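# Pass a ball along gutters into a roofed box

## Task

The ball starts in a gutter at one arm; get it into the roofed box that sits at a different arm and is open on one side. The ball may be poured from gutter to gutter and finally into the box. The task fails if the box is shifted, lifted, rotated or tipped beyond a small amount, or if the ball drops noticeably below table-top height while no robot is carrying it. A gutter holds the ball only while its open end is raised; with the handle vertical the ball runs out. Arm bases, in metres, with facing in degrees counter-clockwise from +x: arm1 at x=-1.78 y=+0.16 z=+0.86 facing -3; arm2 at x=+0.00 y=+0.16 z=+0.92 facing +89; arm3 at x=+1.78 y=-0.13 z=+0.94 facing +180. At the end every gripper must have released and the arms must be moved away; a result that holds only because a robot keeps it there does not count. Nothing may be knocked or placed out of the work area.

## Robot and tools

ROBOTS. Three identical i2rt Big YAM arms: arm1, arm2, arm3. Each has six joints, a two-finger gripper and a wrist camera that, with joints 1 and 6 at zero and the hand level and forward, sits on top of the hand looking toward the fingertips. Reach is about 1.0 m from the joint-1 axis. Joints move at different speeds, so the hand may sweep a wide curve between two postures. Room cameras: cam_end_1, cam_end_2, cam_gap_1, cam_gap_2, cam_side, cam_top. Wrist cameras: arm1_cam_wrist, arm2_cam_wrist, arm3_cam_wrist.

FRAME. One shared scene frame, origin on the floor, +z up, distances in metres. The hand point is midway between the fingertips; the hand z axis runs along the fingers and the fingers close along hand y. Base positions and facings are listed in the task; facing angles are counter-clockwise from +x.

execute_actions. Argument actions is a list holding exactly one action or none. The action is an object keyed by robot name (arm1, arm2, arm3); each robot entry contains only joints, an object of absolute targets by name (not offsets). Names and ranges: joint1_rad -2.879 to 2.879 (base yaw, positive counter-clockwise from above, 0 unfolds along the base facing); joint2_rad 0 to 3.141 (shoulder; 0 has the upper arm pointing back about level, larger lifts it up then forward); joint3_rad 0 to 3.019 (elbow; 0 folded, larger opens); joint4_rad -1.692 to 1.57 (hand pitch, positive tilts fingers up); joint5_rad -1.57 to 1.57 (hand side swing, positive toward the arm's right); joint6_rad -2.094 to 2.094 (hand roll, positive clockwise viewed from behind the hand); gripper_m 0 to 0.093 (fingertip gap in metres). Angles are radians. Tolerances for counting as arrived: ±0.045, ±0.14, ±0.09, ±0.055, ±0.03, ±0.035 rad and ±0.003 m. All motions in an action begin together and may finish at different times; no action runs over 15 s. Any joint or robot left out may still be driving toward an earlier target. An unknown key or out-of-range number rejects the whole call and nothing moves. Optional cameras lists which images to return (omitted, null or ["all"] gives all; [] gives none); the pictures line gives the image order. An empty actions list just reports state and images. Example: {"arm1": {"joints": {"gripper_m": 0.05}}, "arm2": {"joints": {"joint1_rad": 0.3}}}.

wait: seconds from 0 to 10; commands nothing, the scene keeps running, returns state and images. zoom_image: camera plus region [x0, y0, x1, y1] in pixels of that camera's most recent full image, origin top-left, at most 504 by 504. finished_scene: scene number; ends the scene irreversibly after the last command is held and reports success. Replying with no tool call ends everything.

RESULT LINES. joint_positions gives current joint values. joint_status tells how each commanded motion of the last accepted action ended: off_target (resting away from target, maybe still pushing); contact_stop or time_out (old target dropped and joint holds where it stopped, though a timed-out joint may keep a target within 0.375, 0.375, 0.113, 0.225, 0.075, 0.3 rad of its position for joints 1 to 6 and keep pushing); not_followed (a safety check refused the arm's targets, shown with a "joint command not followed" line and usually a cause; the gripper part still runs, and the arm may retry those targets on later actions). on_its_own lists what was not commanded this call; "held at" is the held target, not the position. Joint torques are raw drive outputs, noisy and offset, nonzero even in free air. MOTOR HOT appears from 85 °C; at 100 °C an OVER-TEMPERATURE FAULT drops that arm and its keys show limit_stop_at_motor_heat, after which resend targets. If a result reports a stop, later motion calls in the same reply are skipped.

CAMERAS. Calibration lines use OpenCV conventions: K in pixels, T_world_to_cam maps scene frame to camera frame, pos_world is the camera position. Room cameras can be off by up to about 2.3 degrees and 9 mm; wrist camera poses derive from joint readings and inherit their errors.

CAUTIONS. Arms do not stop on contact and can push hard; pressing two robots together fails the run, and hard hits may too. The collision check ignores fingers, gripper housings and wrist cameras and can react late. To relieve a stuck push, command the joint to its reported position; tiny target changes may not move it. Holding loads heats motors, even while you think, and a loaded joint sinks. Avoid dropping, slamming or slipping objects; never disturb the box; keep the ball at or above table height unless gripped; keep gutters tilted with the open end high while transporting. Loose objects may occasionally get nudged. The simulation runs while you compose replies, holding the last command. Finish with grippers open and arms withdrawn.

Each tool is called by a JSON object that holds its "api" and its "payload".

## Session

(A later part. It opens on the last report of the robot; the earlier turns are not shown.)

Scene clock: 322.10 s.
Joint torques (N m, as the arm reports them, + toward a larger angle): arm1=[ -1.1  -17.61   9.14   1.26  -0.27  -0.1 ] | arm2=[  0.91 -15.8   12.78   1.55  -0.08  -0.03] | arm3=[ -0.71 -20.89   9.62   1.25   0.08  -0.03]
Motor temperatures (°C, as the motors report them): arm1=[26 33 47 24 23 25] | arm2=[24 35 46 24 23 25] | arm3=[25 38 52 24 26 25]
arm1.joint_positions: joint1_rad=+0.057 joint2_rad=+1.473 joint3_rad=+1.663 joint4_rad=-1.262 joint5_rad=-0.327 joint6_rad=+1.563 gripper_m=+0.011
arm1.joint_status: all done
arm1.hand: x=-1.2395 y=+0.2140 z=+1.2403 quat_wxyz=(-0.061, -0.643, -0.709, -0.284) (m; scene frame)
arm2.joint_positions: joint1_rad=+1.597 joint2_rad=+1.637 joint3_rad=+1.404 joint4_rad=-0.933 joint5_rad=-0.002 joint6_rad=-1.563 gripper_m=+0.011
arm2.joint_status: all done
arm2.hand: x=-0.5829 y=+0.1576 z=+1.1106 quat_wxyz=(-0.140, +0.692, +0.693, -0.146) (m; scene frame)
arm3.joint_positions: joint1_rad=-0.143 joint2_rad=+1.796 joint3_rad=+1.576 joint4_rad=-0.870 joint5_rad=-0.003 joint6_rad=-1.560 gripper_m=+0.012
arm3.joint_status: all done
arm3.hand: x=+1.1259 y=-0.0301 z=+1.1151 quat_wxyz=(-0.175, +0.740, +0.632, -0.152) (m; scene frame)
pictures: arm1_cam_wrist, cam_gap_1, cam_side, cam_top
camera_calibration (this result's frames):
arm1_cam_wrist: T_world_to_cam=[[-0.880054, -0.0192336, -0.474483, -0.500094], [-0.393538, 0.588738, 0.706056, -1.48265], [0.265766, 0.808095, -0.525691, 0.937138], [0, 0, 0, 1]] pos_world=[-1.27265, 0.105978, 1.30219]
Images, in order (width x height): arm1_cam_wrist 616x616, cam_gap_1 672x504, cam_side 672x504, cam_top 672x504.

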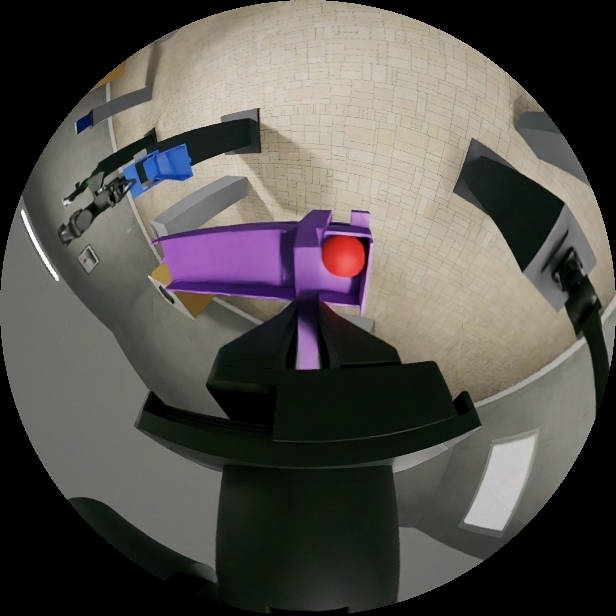

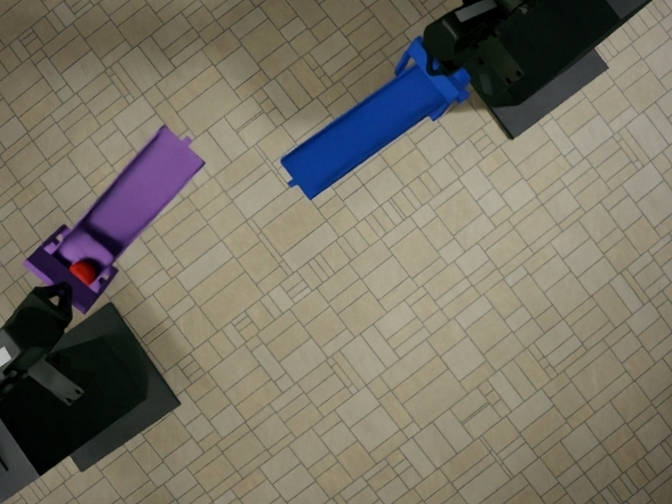

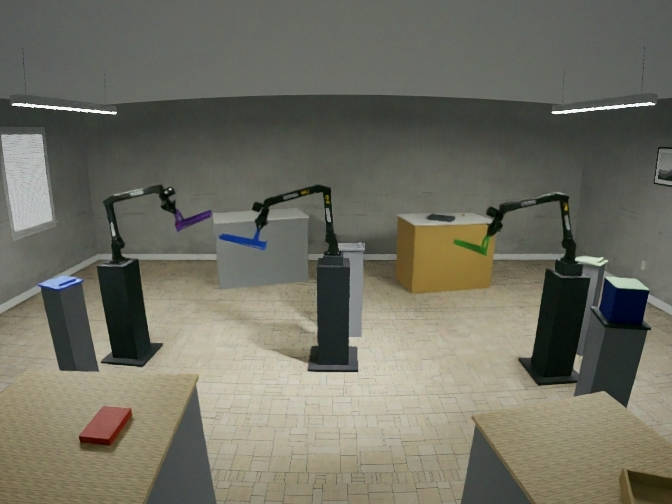

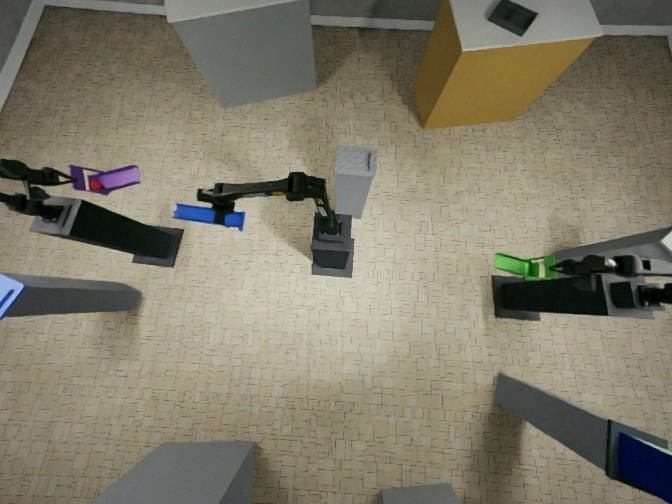

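{"api": "execute_actions", "payload": {"actions": [{"arm1":{"joints":{"joint2_rad":1.895,"joint3_rad":2.10,"joint4_rad":-1.05,"joint5_rad":0.0}},"arm2":{"joints":{"joint2_rad":2.05,"joint3_rad":1.745,"joint4_rad":-0.785}}}], "cameras": ["arm1_cam_wrist","cam_side"]}}

{"api": "execute_actions", "payload": {"actions": [{"arm1":{"joints":{"joint4_rad":-1.46}}}], "cameras": ["arm1_cam_wrist","cam_side","cam_gap_1"]}}

Scene clock: 368.77 s.
Joint torques (N m, as the arm reports them, + toward a larger angle): arm1=[ -1.25 -27.17  14.15   1.64   0.17  -0.13] | arm2=[  1.32 -23.64  15.17   1.63  -0.09  -0.04] | arm3=[ -1.12 -21.77   9.56   1.12   0.08  -0.05]
Motor temperatures (°C, as the motors report them): arm1=[26 33 50 25 23 25] | arm2=[24 35 47 24 23 25] | arm3=[25 39 53 24 26 25]
arm1.joint_positions: joint1_rad=+0.057 joint2_rad=+1.932 joint3_rad=+2.023 joint4_rad=-1.070 joint5_rad=-0.002 joint6_rad=+1.565 gripper_m=+0.011
arm1.joint_status: all done
arm1.hand: x=-1.0432 y=+0.1600 z=+1.1529 quat_wxyz=(-0.205, -0.673, -0.680, -0.207) (m; scene frame)
arm2.joint_positions: joint1_rad=+1.597 joint2_rad=+2.080 joint3_rad=+1.695 joint4_rad=-0.800 joint5_rad=-0.002 joint6_rad=-1.565 gripper_m=+0.011
arm2.joint_status: all done
arm2.hand: x=-0.7122 y=+0.1562 z=+0.9776 quat_wxyz=(-0.133, +0.693, +0.695, -0.139) (m; scene frame)
arm3.joint_positions: joint1_rad=-0.143 joint2_rad=+1.796 joint3_rad=+1.576 joint4_rad=-0.870 joint5_rad=-0.003 joint6_rad=-1.561 gripper_m=+0.012
arm3.joint_status: not commanded
arm3.hand: x=+1.1259 y=-0.0301 z=+1.1151 quat_wxyz=(-0.175, +0.740, +0.632, -0.152) (m; scene frame)
pictures: arm1_cam_wrist, cam_side
camera_calibration (this result's frames):
arm1_cam_wrist: T_world_to_cam=[[-0.835219, -0.0143876, -0.54973, -0.237102], [-0.327621, 0.815903, 0.47641, -1.01465], [0.441672, 0.578009, -0.686171, 1.28798], [0, 0, 0, 1]] pos_world=[-1.09932, 0.0799802, 1.23682]
Images, in order (width x height): arm1_cam_wrist 616x616, cam_side 672x504.

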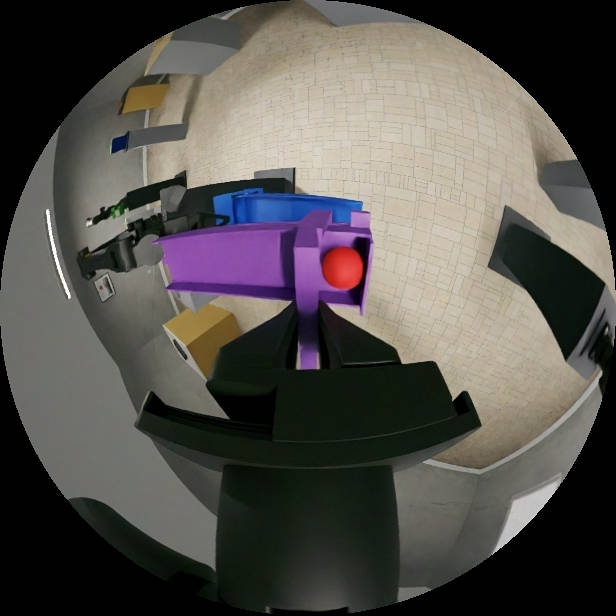

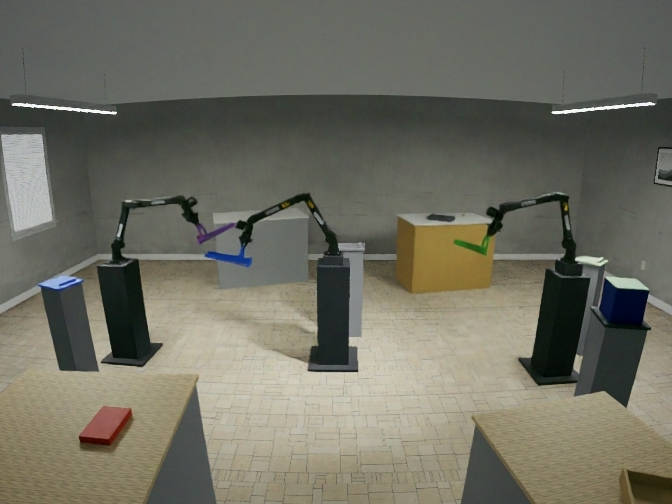

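Scene clock: 369.87 s.
Joint torques (N m, as the arm reports them, + toward a larger angle): arm1=[ -1.21 -25.85  13.48   0.1    0.15  -0.1 ] | arm2=[  1.25 -24.01  15.03   1.62  -0.08  -0.05] | arm3=[ -0.83 -21.85   9.5    1.07   0.07   0.01]
Motor temperatures (°C, as the motors report them): arm1=[26 33 51 25 23 25] | arm2=[24 36 47 24 23 25] | arm3=[25 39 53 24 26 25]
arm1.joint_positions: joint1_rad=+0.057 joint2_rad=+1.932 joint3_rad=+2.026 joint4_rad=-1.452 joint5_rad=-0.001 joint6_rad=+1.565 gripper_m=+0.011
arm1.joint_status: all done
arm1.hand: x=-1.1285 y=+0.1594 z=+1.1179 quat_wxyz=(-0.075, -0.699, -0.707, -0.075) (m; scene frame)
arm2.joint_positions: joint1_rad=+1.597 joint2_rad=+2.080 joint3_rad=+1.695 joint4_rad=-0.800 joint5_rad=-0.002 joint6_rad=-1.565 gripper_m=+0.011
arm2.joint_status: not commanded
arm2.hand: x=-0.7122 y=+0.1562 z=+0.9776 quat_wxyz=(-0.133, +0.693, +0.695, -0.139) (m; scene frame)
arm3.joint_positions: joint1_rad=-0.143 joint2_rad=+1.796 joint3_rad=+1.576 joint4_rad=-0.870 joint5_rad=-0.003 joint6_rad=-1.561 gripper_m=+0.012
arm3.joint_status: not commanded
arm3.hand: x=+1.1259 y=-0.0301 z=+1.1151 quat_wxyz=(-0.175, +0.740, +0.632, -0.152) (m; scene frame)
pictures: arm1_cam_wrist, cam_gap_1, cam_side
camera_calibration (this result's frames):
arm1_cam_wrist: T_world_to_cam=[[-0.979299, -0.0151423, -0.201854, -0.878985], [-0.128395, 0.817391, 0.561593, -0.896094], [0.15649, 0.575884, -0.802414, 1.11045], [0, 0, 0, 1]] pos_world=[-1.14962, 0.0796615, 1.21685]
Images, in order (width x height): arm1_cam_wrist 616x616, cam_gap_1 672x504, cam_side 672x504.

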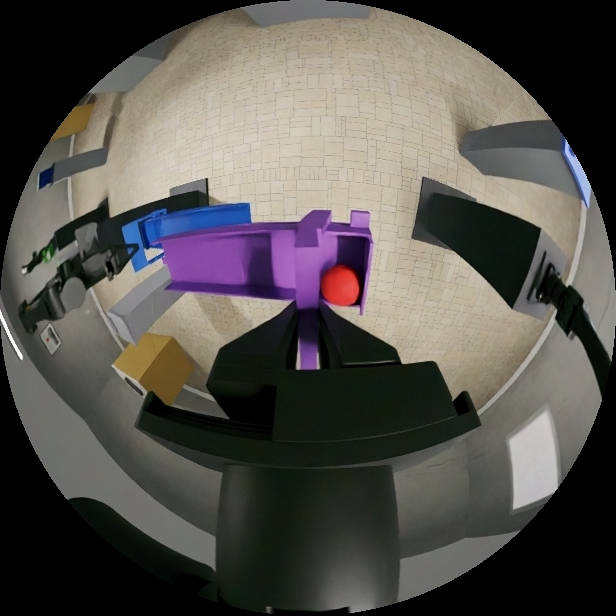

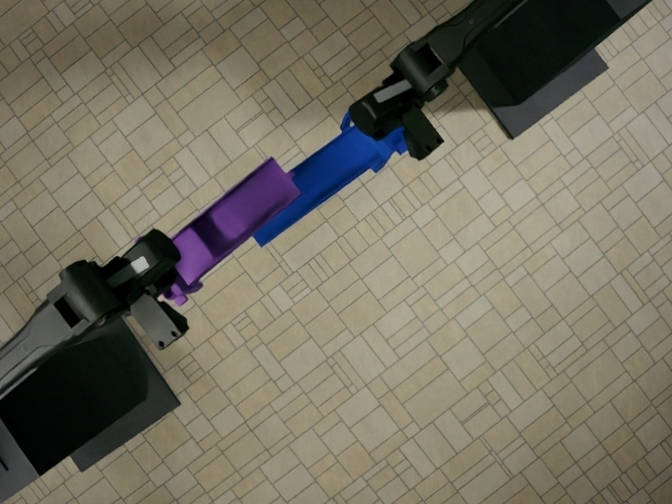

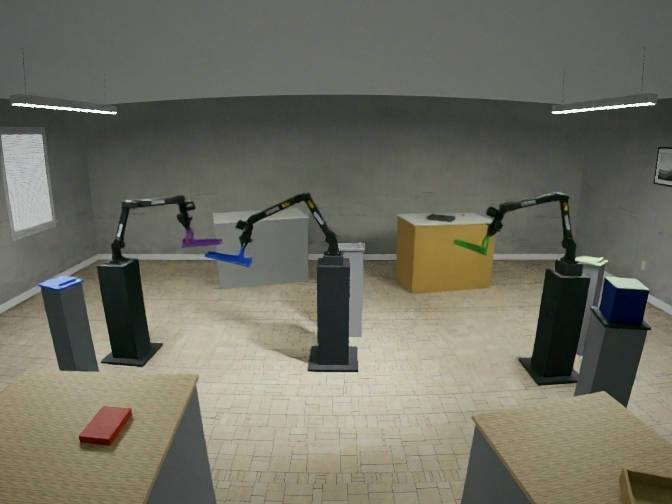

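{"api": "zoom_image", "payload": {"camera": "cam_side", "region": [170, 210, 270, 280]}}

{"api": "zoom_image", "payload": {"camera": "cam_gap_1", "region": [150, 90, 450, 320]}}

Region (170, 210, 270, 280) of cam_side's 672x504 image, scaled by 5.040, with more detail than that image has; it fills the top 353 rows of this view, and the rest is white.

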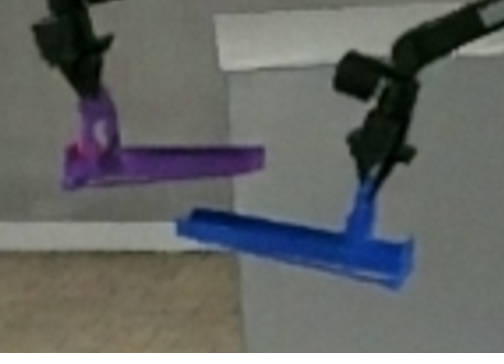

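Region (150, 90, 450, 320) of cam_gap_1's 672x504 image, scaled by 1.680, with more detail than that image has; it fills the top 386 rows of this view, and the rest is white.

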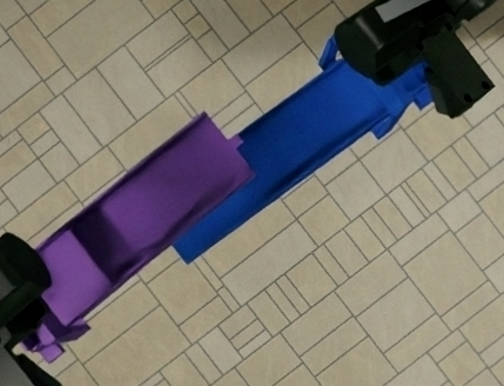

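{"api": "zoom_image", "payload": {"camera": "cam_gap_1", "region": [220, 120, 360, 260]}}

{"api": "zoom_image", "payload": {"camera": "arm1_cam_wrist", "region": [100, 170, 340, 320]}}

Region (220, 120, 360, 260) of cam_gap_1's 672x504 image, scaled by 3.600, with more detail than that image has.

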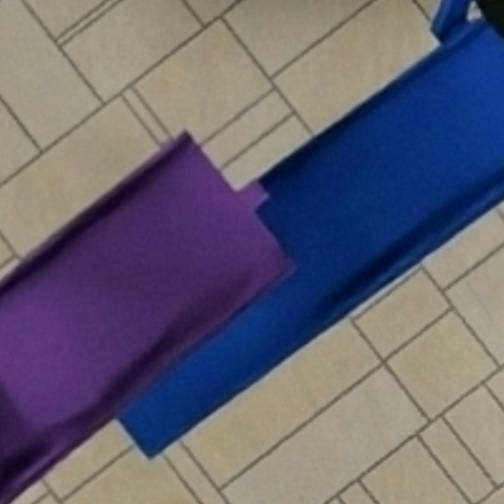

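Region (100, 170, 340, 320) of arm1_cam_wrist's 616x616 image, scaled by 2.100, with more detail than that image has; it fills the top 315 rows of this view, and the rest is white.

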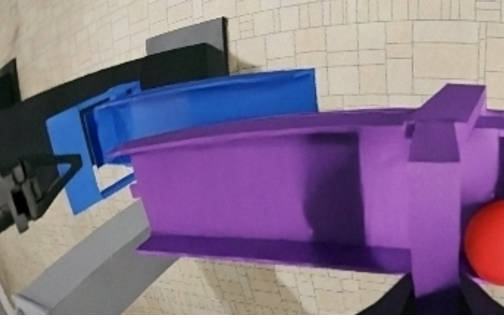

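{"api": "execute_actions", "payload": {"actions": [{"arm1":{"joints":{"joint1_rad":0.025}}}], "cameras": ["cam_gap_1"]}}

{"api": "zoom_image", "payload": {"camera": "cam_gap_1", "region": [220, 120, 360, 260]}}

Scene clock: 418.87 s.
Joint torques (N m, as the arm reports them, + toward a larger angle): arm1=[ -0.8  -26.12  13.45   0.09   0.11  -0.11] | arm2=[  1.34 -23.75  15.09   1.62  -0.09  -0.05] | arm3=[ -0.73 -21.88   9.49   0.98   0.02   0.02]
Motor temperatures (°C, as the motors report them): arm1=[26 38 65 24 23 25] | arm2=[24 40 51 24 23 25] | arm3=[25 40 53 24 26 25]
arm1.joint_positions: joint1_rad=+0.027 joint2_rad=+1.932 joint3_rad=+2.026 joint4_rad=-1.452 joint5_rad=-0.001 joint6_rad=+1.565 gripper_m=+0.011
arm1.joint_status: all done
arm1.hand: x=-1.1287 y=+0.1396 z=+1.1179 quat_wxyz=(-0.076, -0.710, -0.696, -0.074) (m; scene frame)
arm2.joint_positions: joint1_rad=+1.597 joint2_rad=+2.080 joint3_rad=+1.695 joint4_rad=-0.800 joint5_rad=-0.002 joint6_rad=-1.565 gripper_m=+0.011
arm2.joint_status: not commanded
arm2.hand: x=-0.7122 y=+0.1562 z=+0.9776 quat_wxyz=(-0.133, +0.693, +0.695, -0.139) (m; scene frame)
arm3.joint_positions: joint1_rad=-0.143 joint2_rad=+1.796 joint3_rad=+1.576 joint4_rad=-0.870 joint5_rad=-0.003 joint6_rad=-1.561 gripper_m=+0.012
arm3.joint_status: not commanded
arm3.hand: x=+1.1259 y=-0.0301 z=+1.1151 quat_wxyz=(-0.175, +0.740, +0.632, -0.152) (m; scene frame)
pictures: cam_gap_1
Images, in order (width x height): cam_gap_1 672x504.

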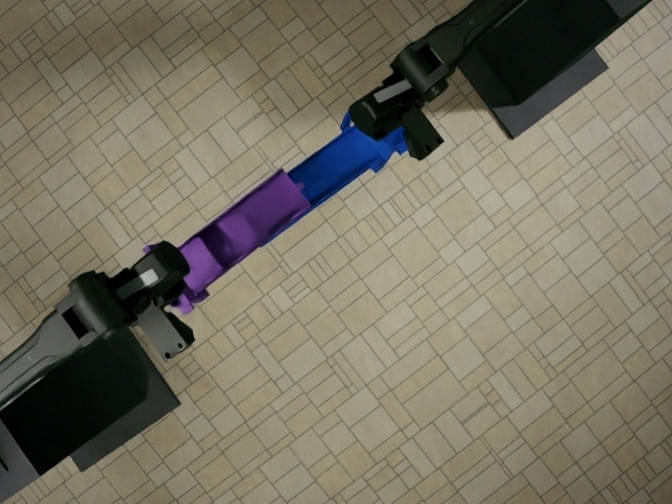

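Region (220, 120, 360, 260) of cam_gap_1's 672x504 image, scaled by 3.600, with more detail than that image has.

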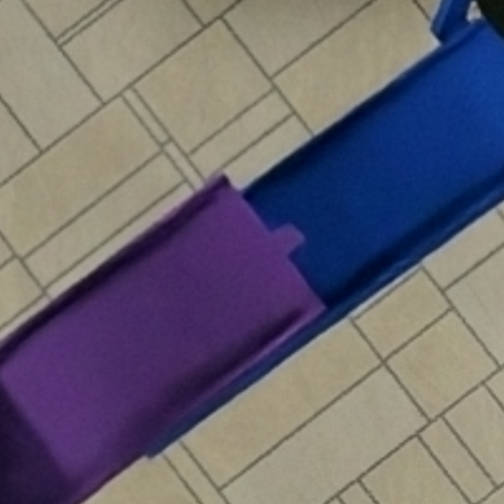

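{"api": "execute_actions", "payload": {"actions": [{"arm1":{"joints":{"joint4_rad":-1.59}}}], "cameras": ["arm1_cam_wrist","cam_side"]}}

{"api": "wait", "payload": {"seconds": 1.5}}

Scene clock: 429.37 s.
Joint torques (N m, as the arm reports them, + toward a larger angle): arm1=[ -0.86 -25.87  13.13  -0.13   0.12  -0.1 ] | arm2=[  1.27 -23.84  15.11   1.63  -0.08  -0.05] | arm3=[ -1.77 -21.85   9.56   1.23   0.08  -0.03]
Motor temperatures (°C, as the motors report them): arm1=[26 38 66 24 23 25] | arm2=[24 40 52 24 23 25] | arm3=[25 40 53 24 26 25]
arm1.joint_positions: joint1_rad=+0.027 joint2_rad=+1.932 joint3_rad=+2.028 joint4_rad=-1.580 joint5_rad=-0.001 joint6_rad=+1.566 gripper_m=+0.011
arm1.joint_status: all done
arm1.hand: x=-1.1595 y=+0.1404 z=+1.1141 quat_wxyz=(-0.031, -0.713, -0.699, -0.030) (m; scene frame)
arm2.joint_positions: joint1_rad=+1.597 joint2_rad=+2.080 joint3_rad=+1.695 joint4_rad=-0.800 joint5_rad=-0.002 joint6_rad=-1.565 gripper_m=+0.011
arm2.joint_status: not commanded
arm2.hand: x=-0.7122 y=+0.1562 z=+0.9776 quat_wxyz=(-0.133, +0.693, +0.695, -0.139) (m; scene frame)
arm3.joint_positions: joint1_rad=-0.143 joint2_rad=+1.796 joint3_rad=+1.576 joint4_rad=-0.870 joint5_rad=-0.003 joint6_rad=-1.561 gripper_m=+0.012
arm3.joint_status: not commanded
arm3.hand: x=+1.1259 y=-0.0301 z=+1.1151 quat_wxyz=(-0.175, +0.740, +0.632, -0.152) (m; scene frame)
pictures: arm1_cam_wrist, cam_side
camera_calibration (this result's frames):
arm1_cam_wrist: T_world_to_cam=[[-0.996923, 0.0151984, -0.0769045, -1.07425], [-0.0316427, 0.819538, 0.572151, -0.782331], [0.0717219, 0.572823, -0.816535, 1.04112], [0, 0, 0, 1]] pos_world=[-1.17037, 0.0611008, 1.2151]
Images, in order (width x height): arm1_cam_wrist 616x616, cam_side 672x504.

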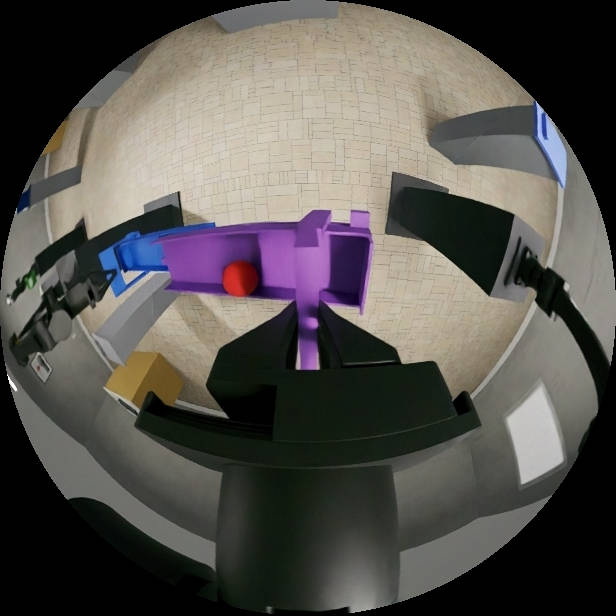

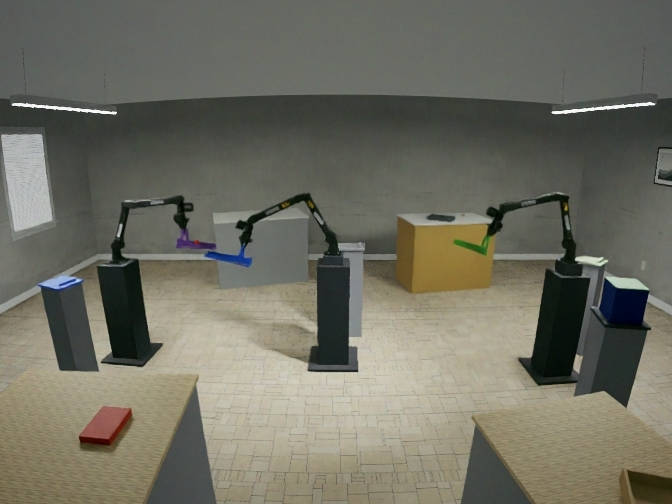

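Scene clock: 430.87 s.
Joint torques (N m, as the arm reports them, + toward a larger angle): arm1=[ -0.84 -25.55  13.15  -0.14   0.11  -0.09] | arm2=[  1.45 -23.32  14.96   1.73  -0.11  -0.04] | arm3=[ -0.59 -21.63   9.65   1.09   0.03  -0.01]
Motor temperatures (°C, as the motors report them): arm1=[26 38 66 24 23 25] | arm2=[24 40 52 24 23 25] | arm3=[25 40 53 24 26 25]
arm1.joint_positions: joint1_rad=+0.027 joint2_rad=+1.929 joint3_rad=+2.028 joint4_rad=-1.581 joint5_rad=-0.001 joint6_rad=+1.566 gripper_m=+0.011
arm1.joint_status: all done
arm1.hand: x=-1.1599 y=+0.1404 z=+1.1160 quat_wxyz=(-0.032, -0.713, -0.699, -0.031) (m; scene frame)
arm2.joint_positions: joint1_rad=+1.597 joint2_rad=+2.079 joint3_rad=+1.696 joint4_rad=-0.800 joint5_rad=-0.002 joint6_rad=-1.565 gripper_m=+0.011
arm2.joint_status: not commanded
arm2.hand: x=-0.7126 y=+0.1563 z=+0.9785 quat_wxyz=(-0.134, +0.693, +0.695, -0.139) (m; scene frame)
arm3.joint_positions: joint1_rad=-0.143 joint2_rad=+1.796 joint3_rad=+1.576 joint4_rad=-0.870 joint5_rad=-0.003 joint6_rad=-1.561 gripper_m=+0.012
arm3.joint_status: not commanded
arm3.hand: x=+1.1259 y=-0.0301 z=+1.1151 quat_wxyz=(-0.175, +0.740, +0.632, -0.152) (m; scene frame)
wait: 1.50 s; at rest by 0.27 s
pictures: arm1_cam_wrist, arm2_cam_wrist, arm3_cam_wrist, cam_end_1, cam_end_2, cam_gap_1, cam_gap_2, cam_side, cam_top
camera_calibration (this result's frames):
arm1_cam_wrist: T_world_to_cam=[[-0.996714, 0.0151932, -0.0795666, -1.07136], [-0.0331699, 0.819576, 0.57201, -0.785015], [0.0739015, 0.572769, -0.816379, 1.04499], [0, 0, 0, 1]] pos_world=[-1.17111, 0.0611191, 1.2169]
arm2_cam_wrist: T_world_to_cam=[[-0.929748, -0.00152579, 0.368193, -1.02215], [0.20885, 0.82137, 0.530785, -0.491698], [-0.303232, 0.570393, -0.763349, 0.566603], [0, 0, 0, 1]] pos_world=[-0.675842, 0.0791201, 1.06985]
arm3_cam_wrist: T_world_to_cam=[[-0.881145, 0.15383, 0.447124, 0.498549], [0.39286, 0.764405, 0.51122, -0.981729], [-0.263143, 0.626116, -0.733986, 1.25514], [0, 0, 0, 1]] pos_world=[1.15526, -0.112116, 1.20022]
Images, in order (width x height): arm1_cam_wrist 616x616, arm2_cam_wrist 616x616, arm3_cam_wrist 616x616, cam_end_1 672x504, cam_end_2 672x504, cam_gap_1 672x504, cam_gap_2 672x504, cam_side 672x504, cam_top 672x504.

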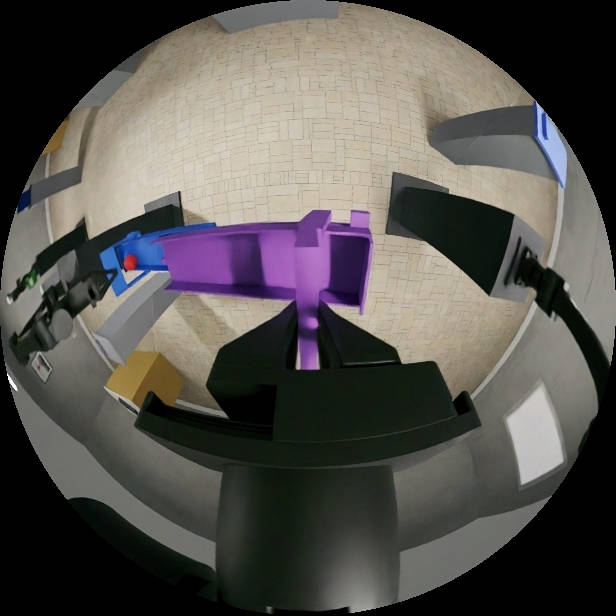

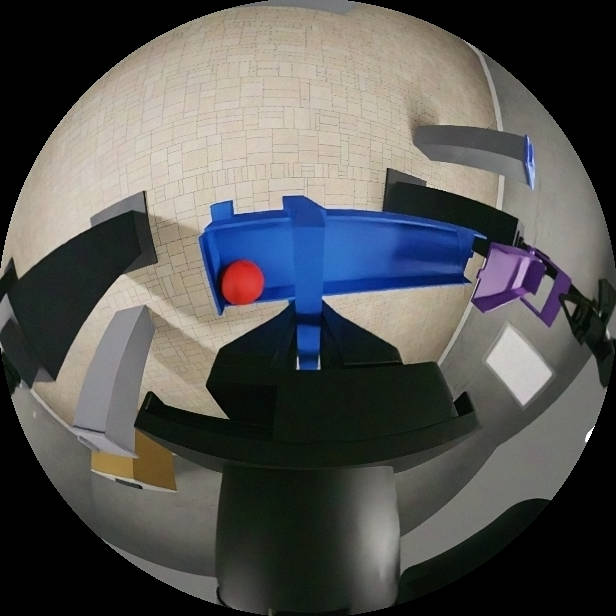

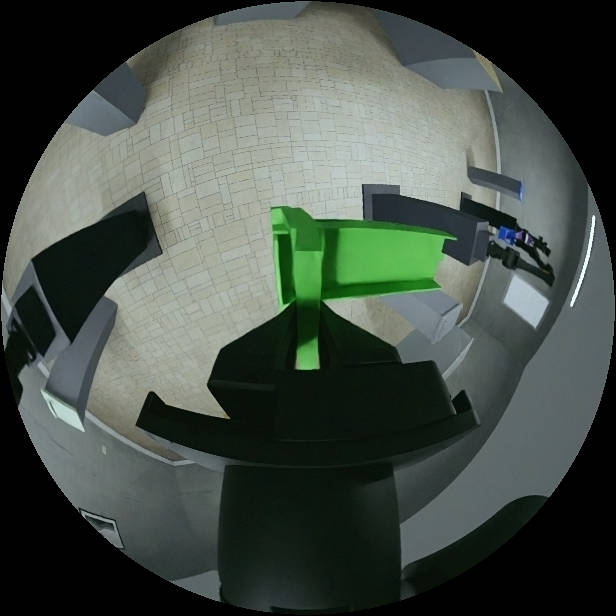

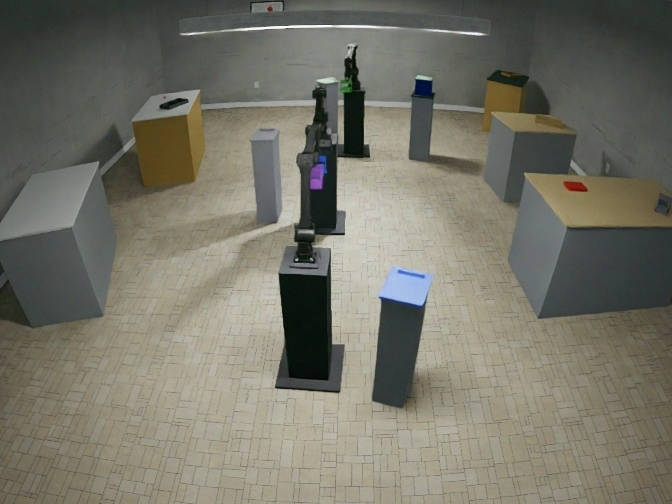

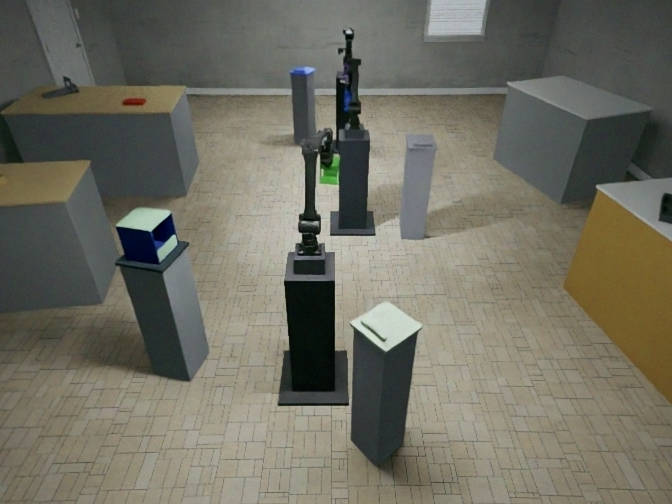

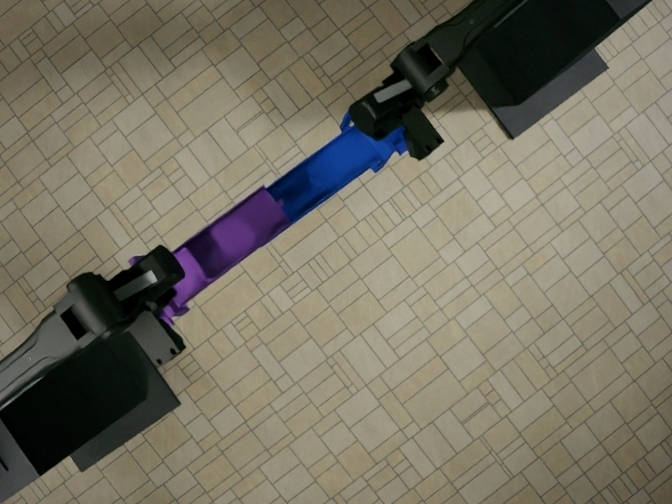

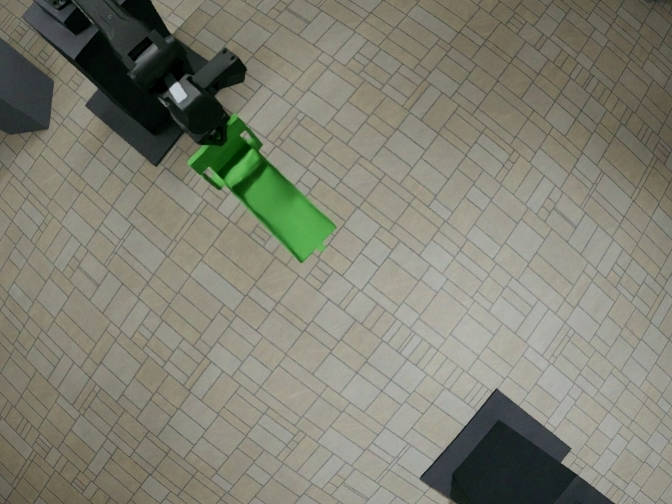

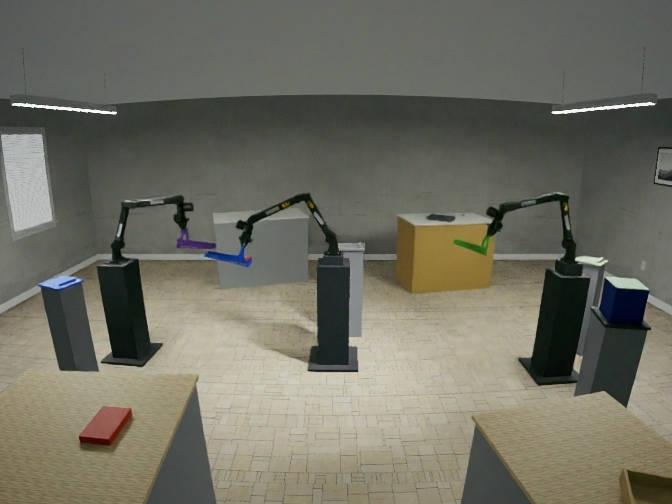

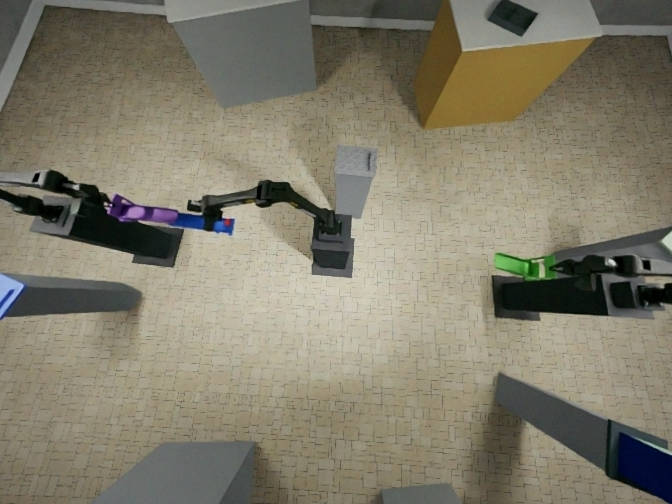

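{"api": "execute_actions", "payload": {"actions": [{"arm1":{"joints":{"joint1_rad":-0.7,"joint2_rad":1.6}},"arm2":{"joints":{"joint1_rad":1.05}}}], "cameras": ["arm2_cam_wrist","cam_top"]}}

Scene clock: 507.83 s.
Joint torques (N m, as the arm reports them, + toward a larger angle): arm1=[ -0.03 -16.38  10.2    0.56  -0.02  -0.13] | arm2=[  1.47 -24.13  15.02   1.58  -0.2   -0.01] | arm3=[ -0.97 -22.17   9.56   1.13   0.08  -0.09]
Motor temperatures (°C, as the motors report them): arm1=[26 39 70 24 23 25] | arm2=[24 43 53 24 23 25] | arm3=[25 41 53 24 26 25]
arm1.joint_positions: joint1_rad=-0.709 joint2_rad=+1.605 joint3_rad=+2.066 joint4_rad=-1.584 joint5_rad=+0.002 joint6_rad=+1.567 gripper_m=+0.011
arm1.joint_status: all done
arm1.hand: x=-1.3812 y=-0.2242 z=+1.3167 quat_wxyz=(-0.204, -0.895, -0.386, -0.086) (m; scene frame)
arm2.joint_positions: joint1_rad=+1.048 joint2_rad=+2.079 joint3_rad=+1.696 joint4_rad=-0.800 joint5_rad=-0.001 joint6_rad=-1.568 gripper_m=+0.011
arm2.joint_status: all done
arm2.hand: x=-0.6110 y=+0.5289 z=+0.9774 quat_wxyz=(-0.166, +0.855, +0.482, -0.097) (m; scene frame)
arm3.joint_positions: joint1_rad=-0.143 joint2_rad=+1.796 joint3_rad=+1.576 joint4_rad=-0.870 joint5_rad=-0.003 joint6_rad=-1.561 gripper_m=+0.012
arm3.joint_status: not commanded
arm3.hand: x=+1.1259 y=-0.0301 z=+1.1151 quat_wxyz=(-0.175, +0.740, +0.632, -0.152) (m; scene frame)
pictures: arm2_cam_wrist, cam_top
camera_calibration (this result's frames):
arm2_cam_wrist: T_world_to_cam=[[-0.795719, 0.481943, 0.366827, -1.0992], [0.60441, 0.592875, 0.532154, -0.457201], [0.0389857, 0.645159, -0.763053, 0.553343], [0, 0, 0, 1]] pos_world=[-0.61989, 0.44382, 1.06875]
Images, in order (width x height): arm2_cam_wrist 616x616, cam_top 672x504.

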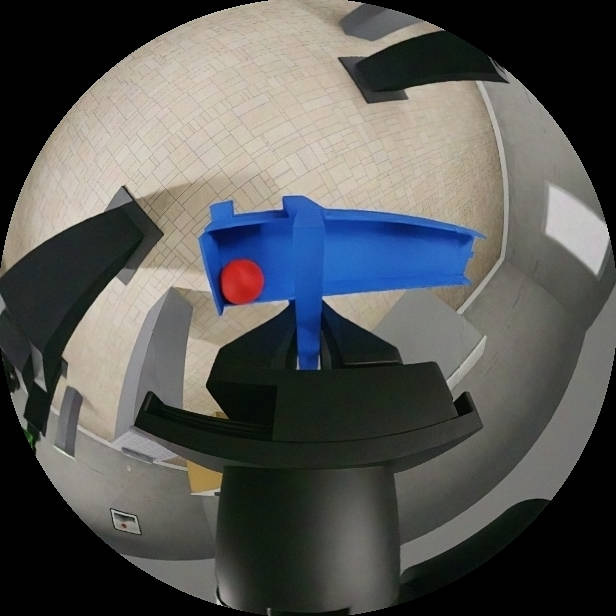

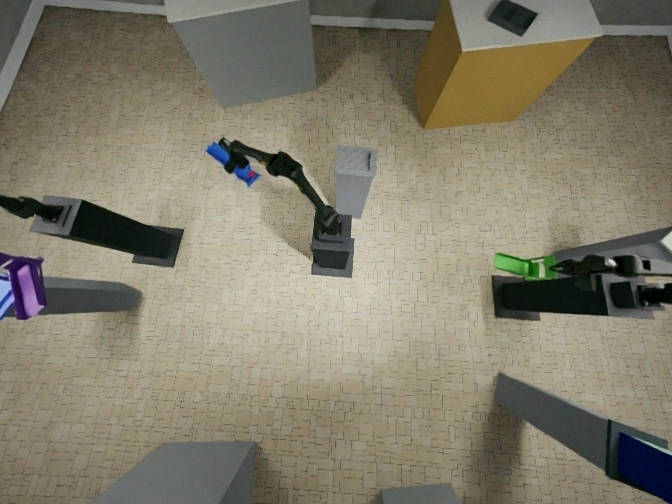

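{"api": "execute_actions", "payload": {"actions": [{"arm1":{"joints":{"joint1_rad":-2.067,"joint2_rad":1.66,"joint3_rad":1.68,"joint4_rad":-1.35,"joint5_rad":-0.26,"joint6_rad":-0.176}},"arm2":{"joints":{"joint1_rad":-1.7126,"joint2_rad":1.79,"joint3_rad":2.07,"joint4_rad":-0.95}}}], "cameras": ["arm2_cam_wrist","arm1_cam_wrist","cam_side","cam_gap_2"]}}

Scene clock: 567.97 s.
Joint torques (N m, as the arm reports them, + toward a larger angle): arm1=[ -0.31 -20.88   8.62   0.61  -0.48  -0.21] | arm2=[  0.85 -22.75  14.16   1.44  -0.15   0.02] | arm3=[ -1.43 -21.38   9.76   1.08   0.02  -0.03]
Motor temperatures (°C, as the motors report them): arm1=[26 35 61 24 22 25] | arm2=[24 44 55 24 23 25] | arm3=[25 41 54 24 26 25]
arm1.joint_positions: joint1_rad=-2.074 joint2_rad=+1.687 joint3_rad=+1.673 joint4_rad=-1.354 joint5_rad=-0.254 joint6_rad=-0.169 gripper_m=+0.011
arm1.joint_status: all done
arm1.hand: x=-2.0405 y=-0.3452 z=+1.1198 quat_wxyz=(-0.156, -0.811, -0.562, +0.040) (m; scene frame)
arm2.joint_positions: joint1_rad=-1.710 joint2_rad=+1.835 joint3_rad=+2.044 joint4_rad=-0.945 joint5_rad=+0.001 joint6_rad=-1.569 gripper_m=+0.011
arm2.joint_status: all done
arm2.hand: x=+0.7334 y=+0.0466 z=+1.3121 quat_wxyz=(-0.262, +0.593, -0.695, +0.309) (m; scene frame)
arm3.joint_positions: joint1_rad=-0.143 joint2_rad=+1.796 joint3_rad=+1.576 joint4_rad=-0.870 joint5_rad=-0.003 joint6_rad=-1.561 gripper_m=+0.012
arm3.joint_status: not commanded
arm3.hand: x=+1.1259 y=-0.0301 z=+1.1151 quat_wxyz=(-0.175, +0.740, +0.632, -0.152) (m; scene frame)
pictures: arm1_cam_wrist, arm2_cam_wrist, cam_gap_2, cam_side
camera_calibration (this result's frames):
arm1_cam_wrist: T_world_to_cam=[[-0.926787, 0.318831, -0.198526, -1.56064], [0.237322, 0.906801, 0.34841, 0.414028], [0.291108, 0.275787, -0.916077, 1.84363], [0, 0, 0, 1]] pos_world=[-2.08133, -0.386312, 1.23483]
arm2_cam_wrist: T_world_to_cam=[[0.671793, -0.106094, 0.733102, -1.44926], [-0.545982, -0.739762, 0.393264, -0.073896], [0.500598, -0.664452, -0.554892, 0.51681], [0, 0, 0, 1]] pos_world=[0.674543, 0.134972, 1.37829]
Images, in order (width x height): arm1_cam_wrist 616x616, arm2_cam_wrist 616x616, cam_gap_2 672x504, cam_side 672x504.

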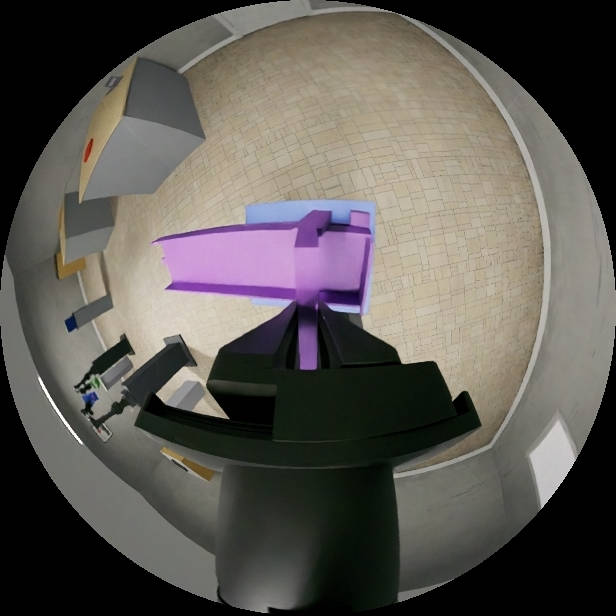

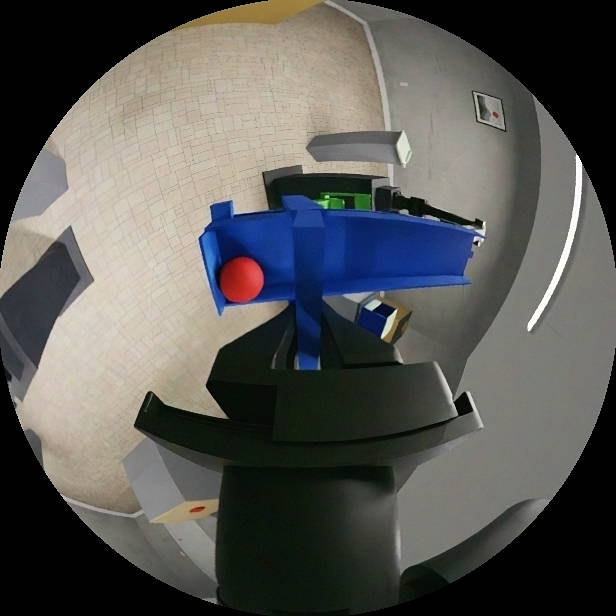

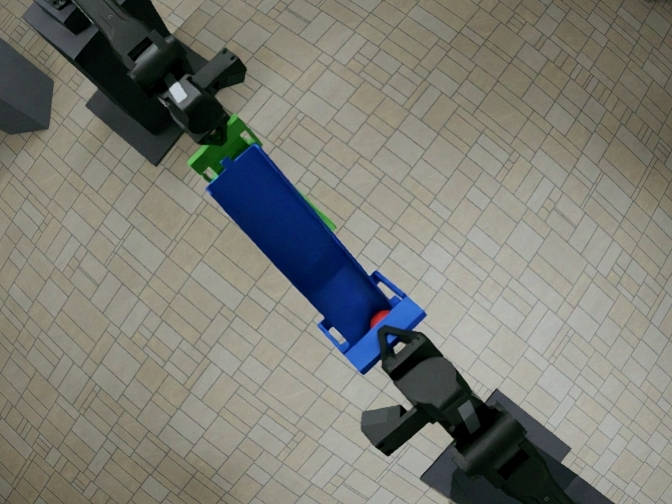

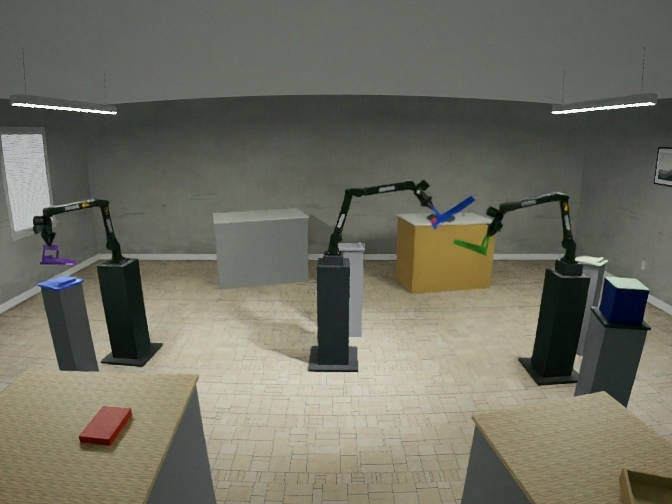

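{"api": "execute_actions", "payload": {"actions": [{"arm1":{"joints":{"joint2_rad":1.895,"joint5_rad":-0.24}},"arm2":{"joints":{"joint4_rad":-1.53}},"arm3":{"joints":{"joint1_rad":-0.153,"joint2_rad":2.065,"joint3_rad":1.73,"joint4_rad":-0.66}}}], "cameras": ["arm2_cam_wrist","arm1_cam_wrist","cam_side","cam_gap_2"]}}

{"api": "zoom_image", "payload": {"camera": "cam_side", "region": [410, 190, 510, 270]}}

Scene clock: 592.20 s.
Joint torques (N m, as the arm reports them, + toward a larger angle): arm1=[ -0.15 -23.49   7.9    0.16  -0.31  -0.19] | arm2=[  1.43 -21.41  13.31   0.35  -0.17  -0.02] | arm3=[ -1.26 -27.45  10.36   1.47   0.07   0.04]
Motor temperatures (°C, as the motors report them): arm1=[26 36 58 24 23 25] | arm2=[24 44 54 24 23 25] | arm3=[25 42 54 24 26 25]
arm1.joint_positions: joint1_rad=-2.075 joint2_rad=+1.918 joint3_rad=+1.675 joint4_rad=-1.352 joint5_rad=-0.238 joint6_rad=-0.173 gripper_m=+0.011
arm1.joint_status: all done
arm1.hand: x=-2.0520 y=-0.3569 z=+0.9924 quat_wxyz=(-0.103, -0.824, -0.554, -0.060) (m; scene frame)
arm2.joint_positions: joint1_rad=-1.710 joint2_rad=+1.829 joint3_rad=+2.044 joint4_rad=-1.519 joint5_rad=+0.001 joint6_rad=-1.569 gripper_m=+0.011
arm2.joint_status: all done
arm2.hand: x=+0.6150 y=+0.0651 z=+1.2430 quat_wxyz=(-0.085, +0.643, -0.754, +0.102) (m; scene frame)
arm3.joint_positions: joint1_rad=-0.143 joint2_rad=+2.101 joint3_rad=+1.691 joint4_rad=-0.677 joint5_rad=-0.003 joint6_rad=-1.561 gripper_m=+0.012
arm3.joint_status: all done
arm3.hand: x=+1.0508 y=-0.0184 z=+0.9843 quat_wxyz=(-0.177, +0.739, +0.632, -0.153) (m; scene frame)
pictures: arm1_cam_wrist, arm2_cam_wrist, cam_gap_2, cam_side
camera_calibration (this result's frames):
arm1_cam_wrist: T_world_to_cam=[[-0.904381, 0.361386, -0.226925, -1.50345], [0.189726, 0.816857, 0.544746, 0.147135], [0.382229, 0.449604, -0.807315, 1.87467], [0, 0, 0, 1]] pos_world=[-2.10416, -0.419719, 1.09212]
arm2_cam_wrist: T_world_to_cam=[[0.955745, -0.152249, 0.251737, -0.890333], [-0.272144, -0.782571, 0.559928, -0.470446], [0.111754, -0.603657, -0.789373, 1.07667], [0, 0, 0, 1]] pos_world=[0.60258, 0.146231, 1.33744]
Images, in order (width x height): arm1_cam_wrist 616x616, arm2_cam_wrist 616x616, cam_gap_2 672x504, cam_side 672x504.

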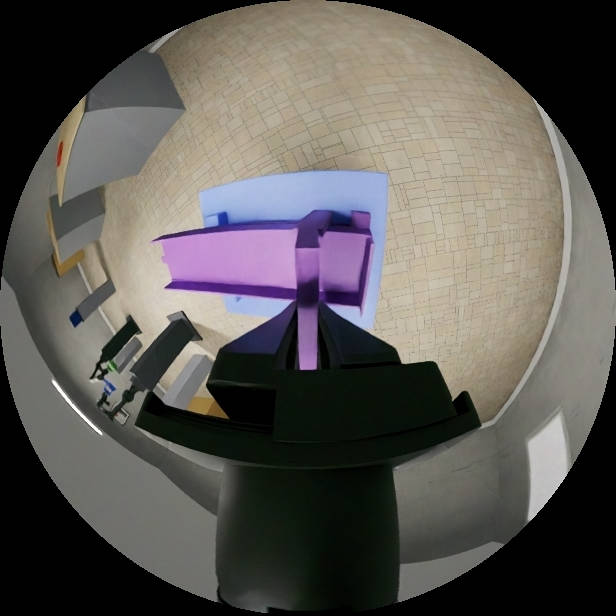

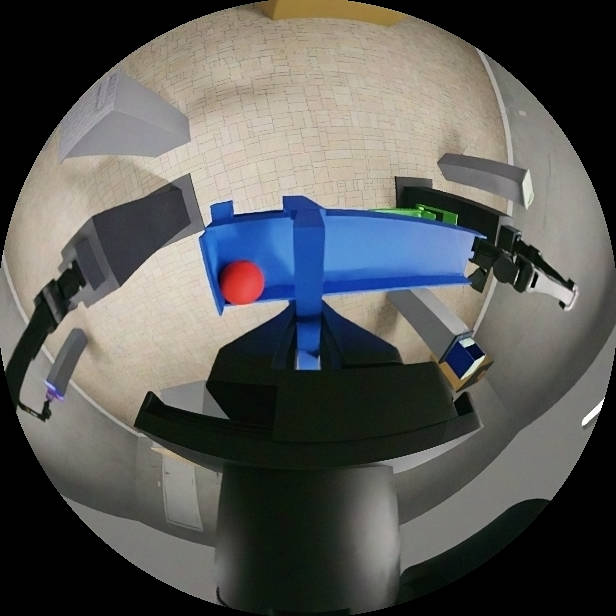

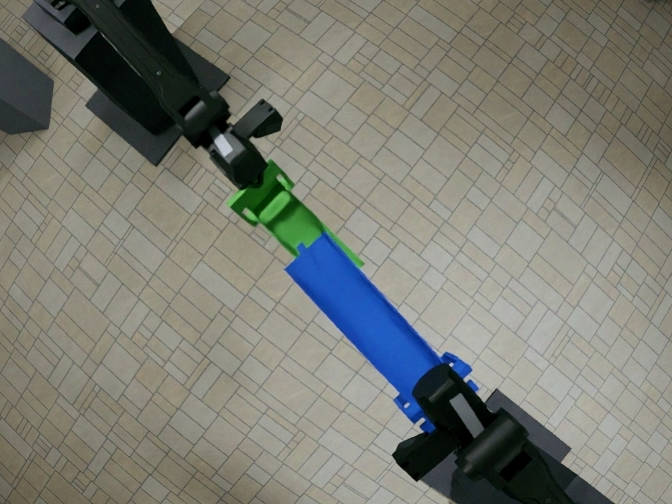

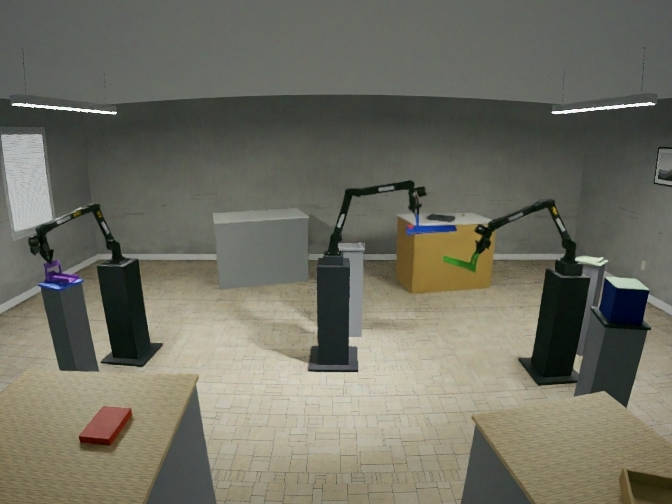

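Region (410, 190, 510, 270) of cam_side's 672x504 image, scaled by 5.040, with more detail than that image has; it fills the top 403 rows of this view, and the rest is white.

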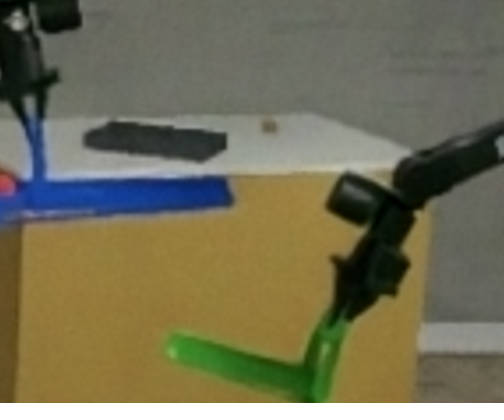

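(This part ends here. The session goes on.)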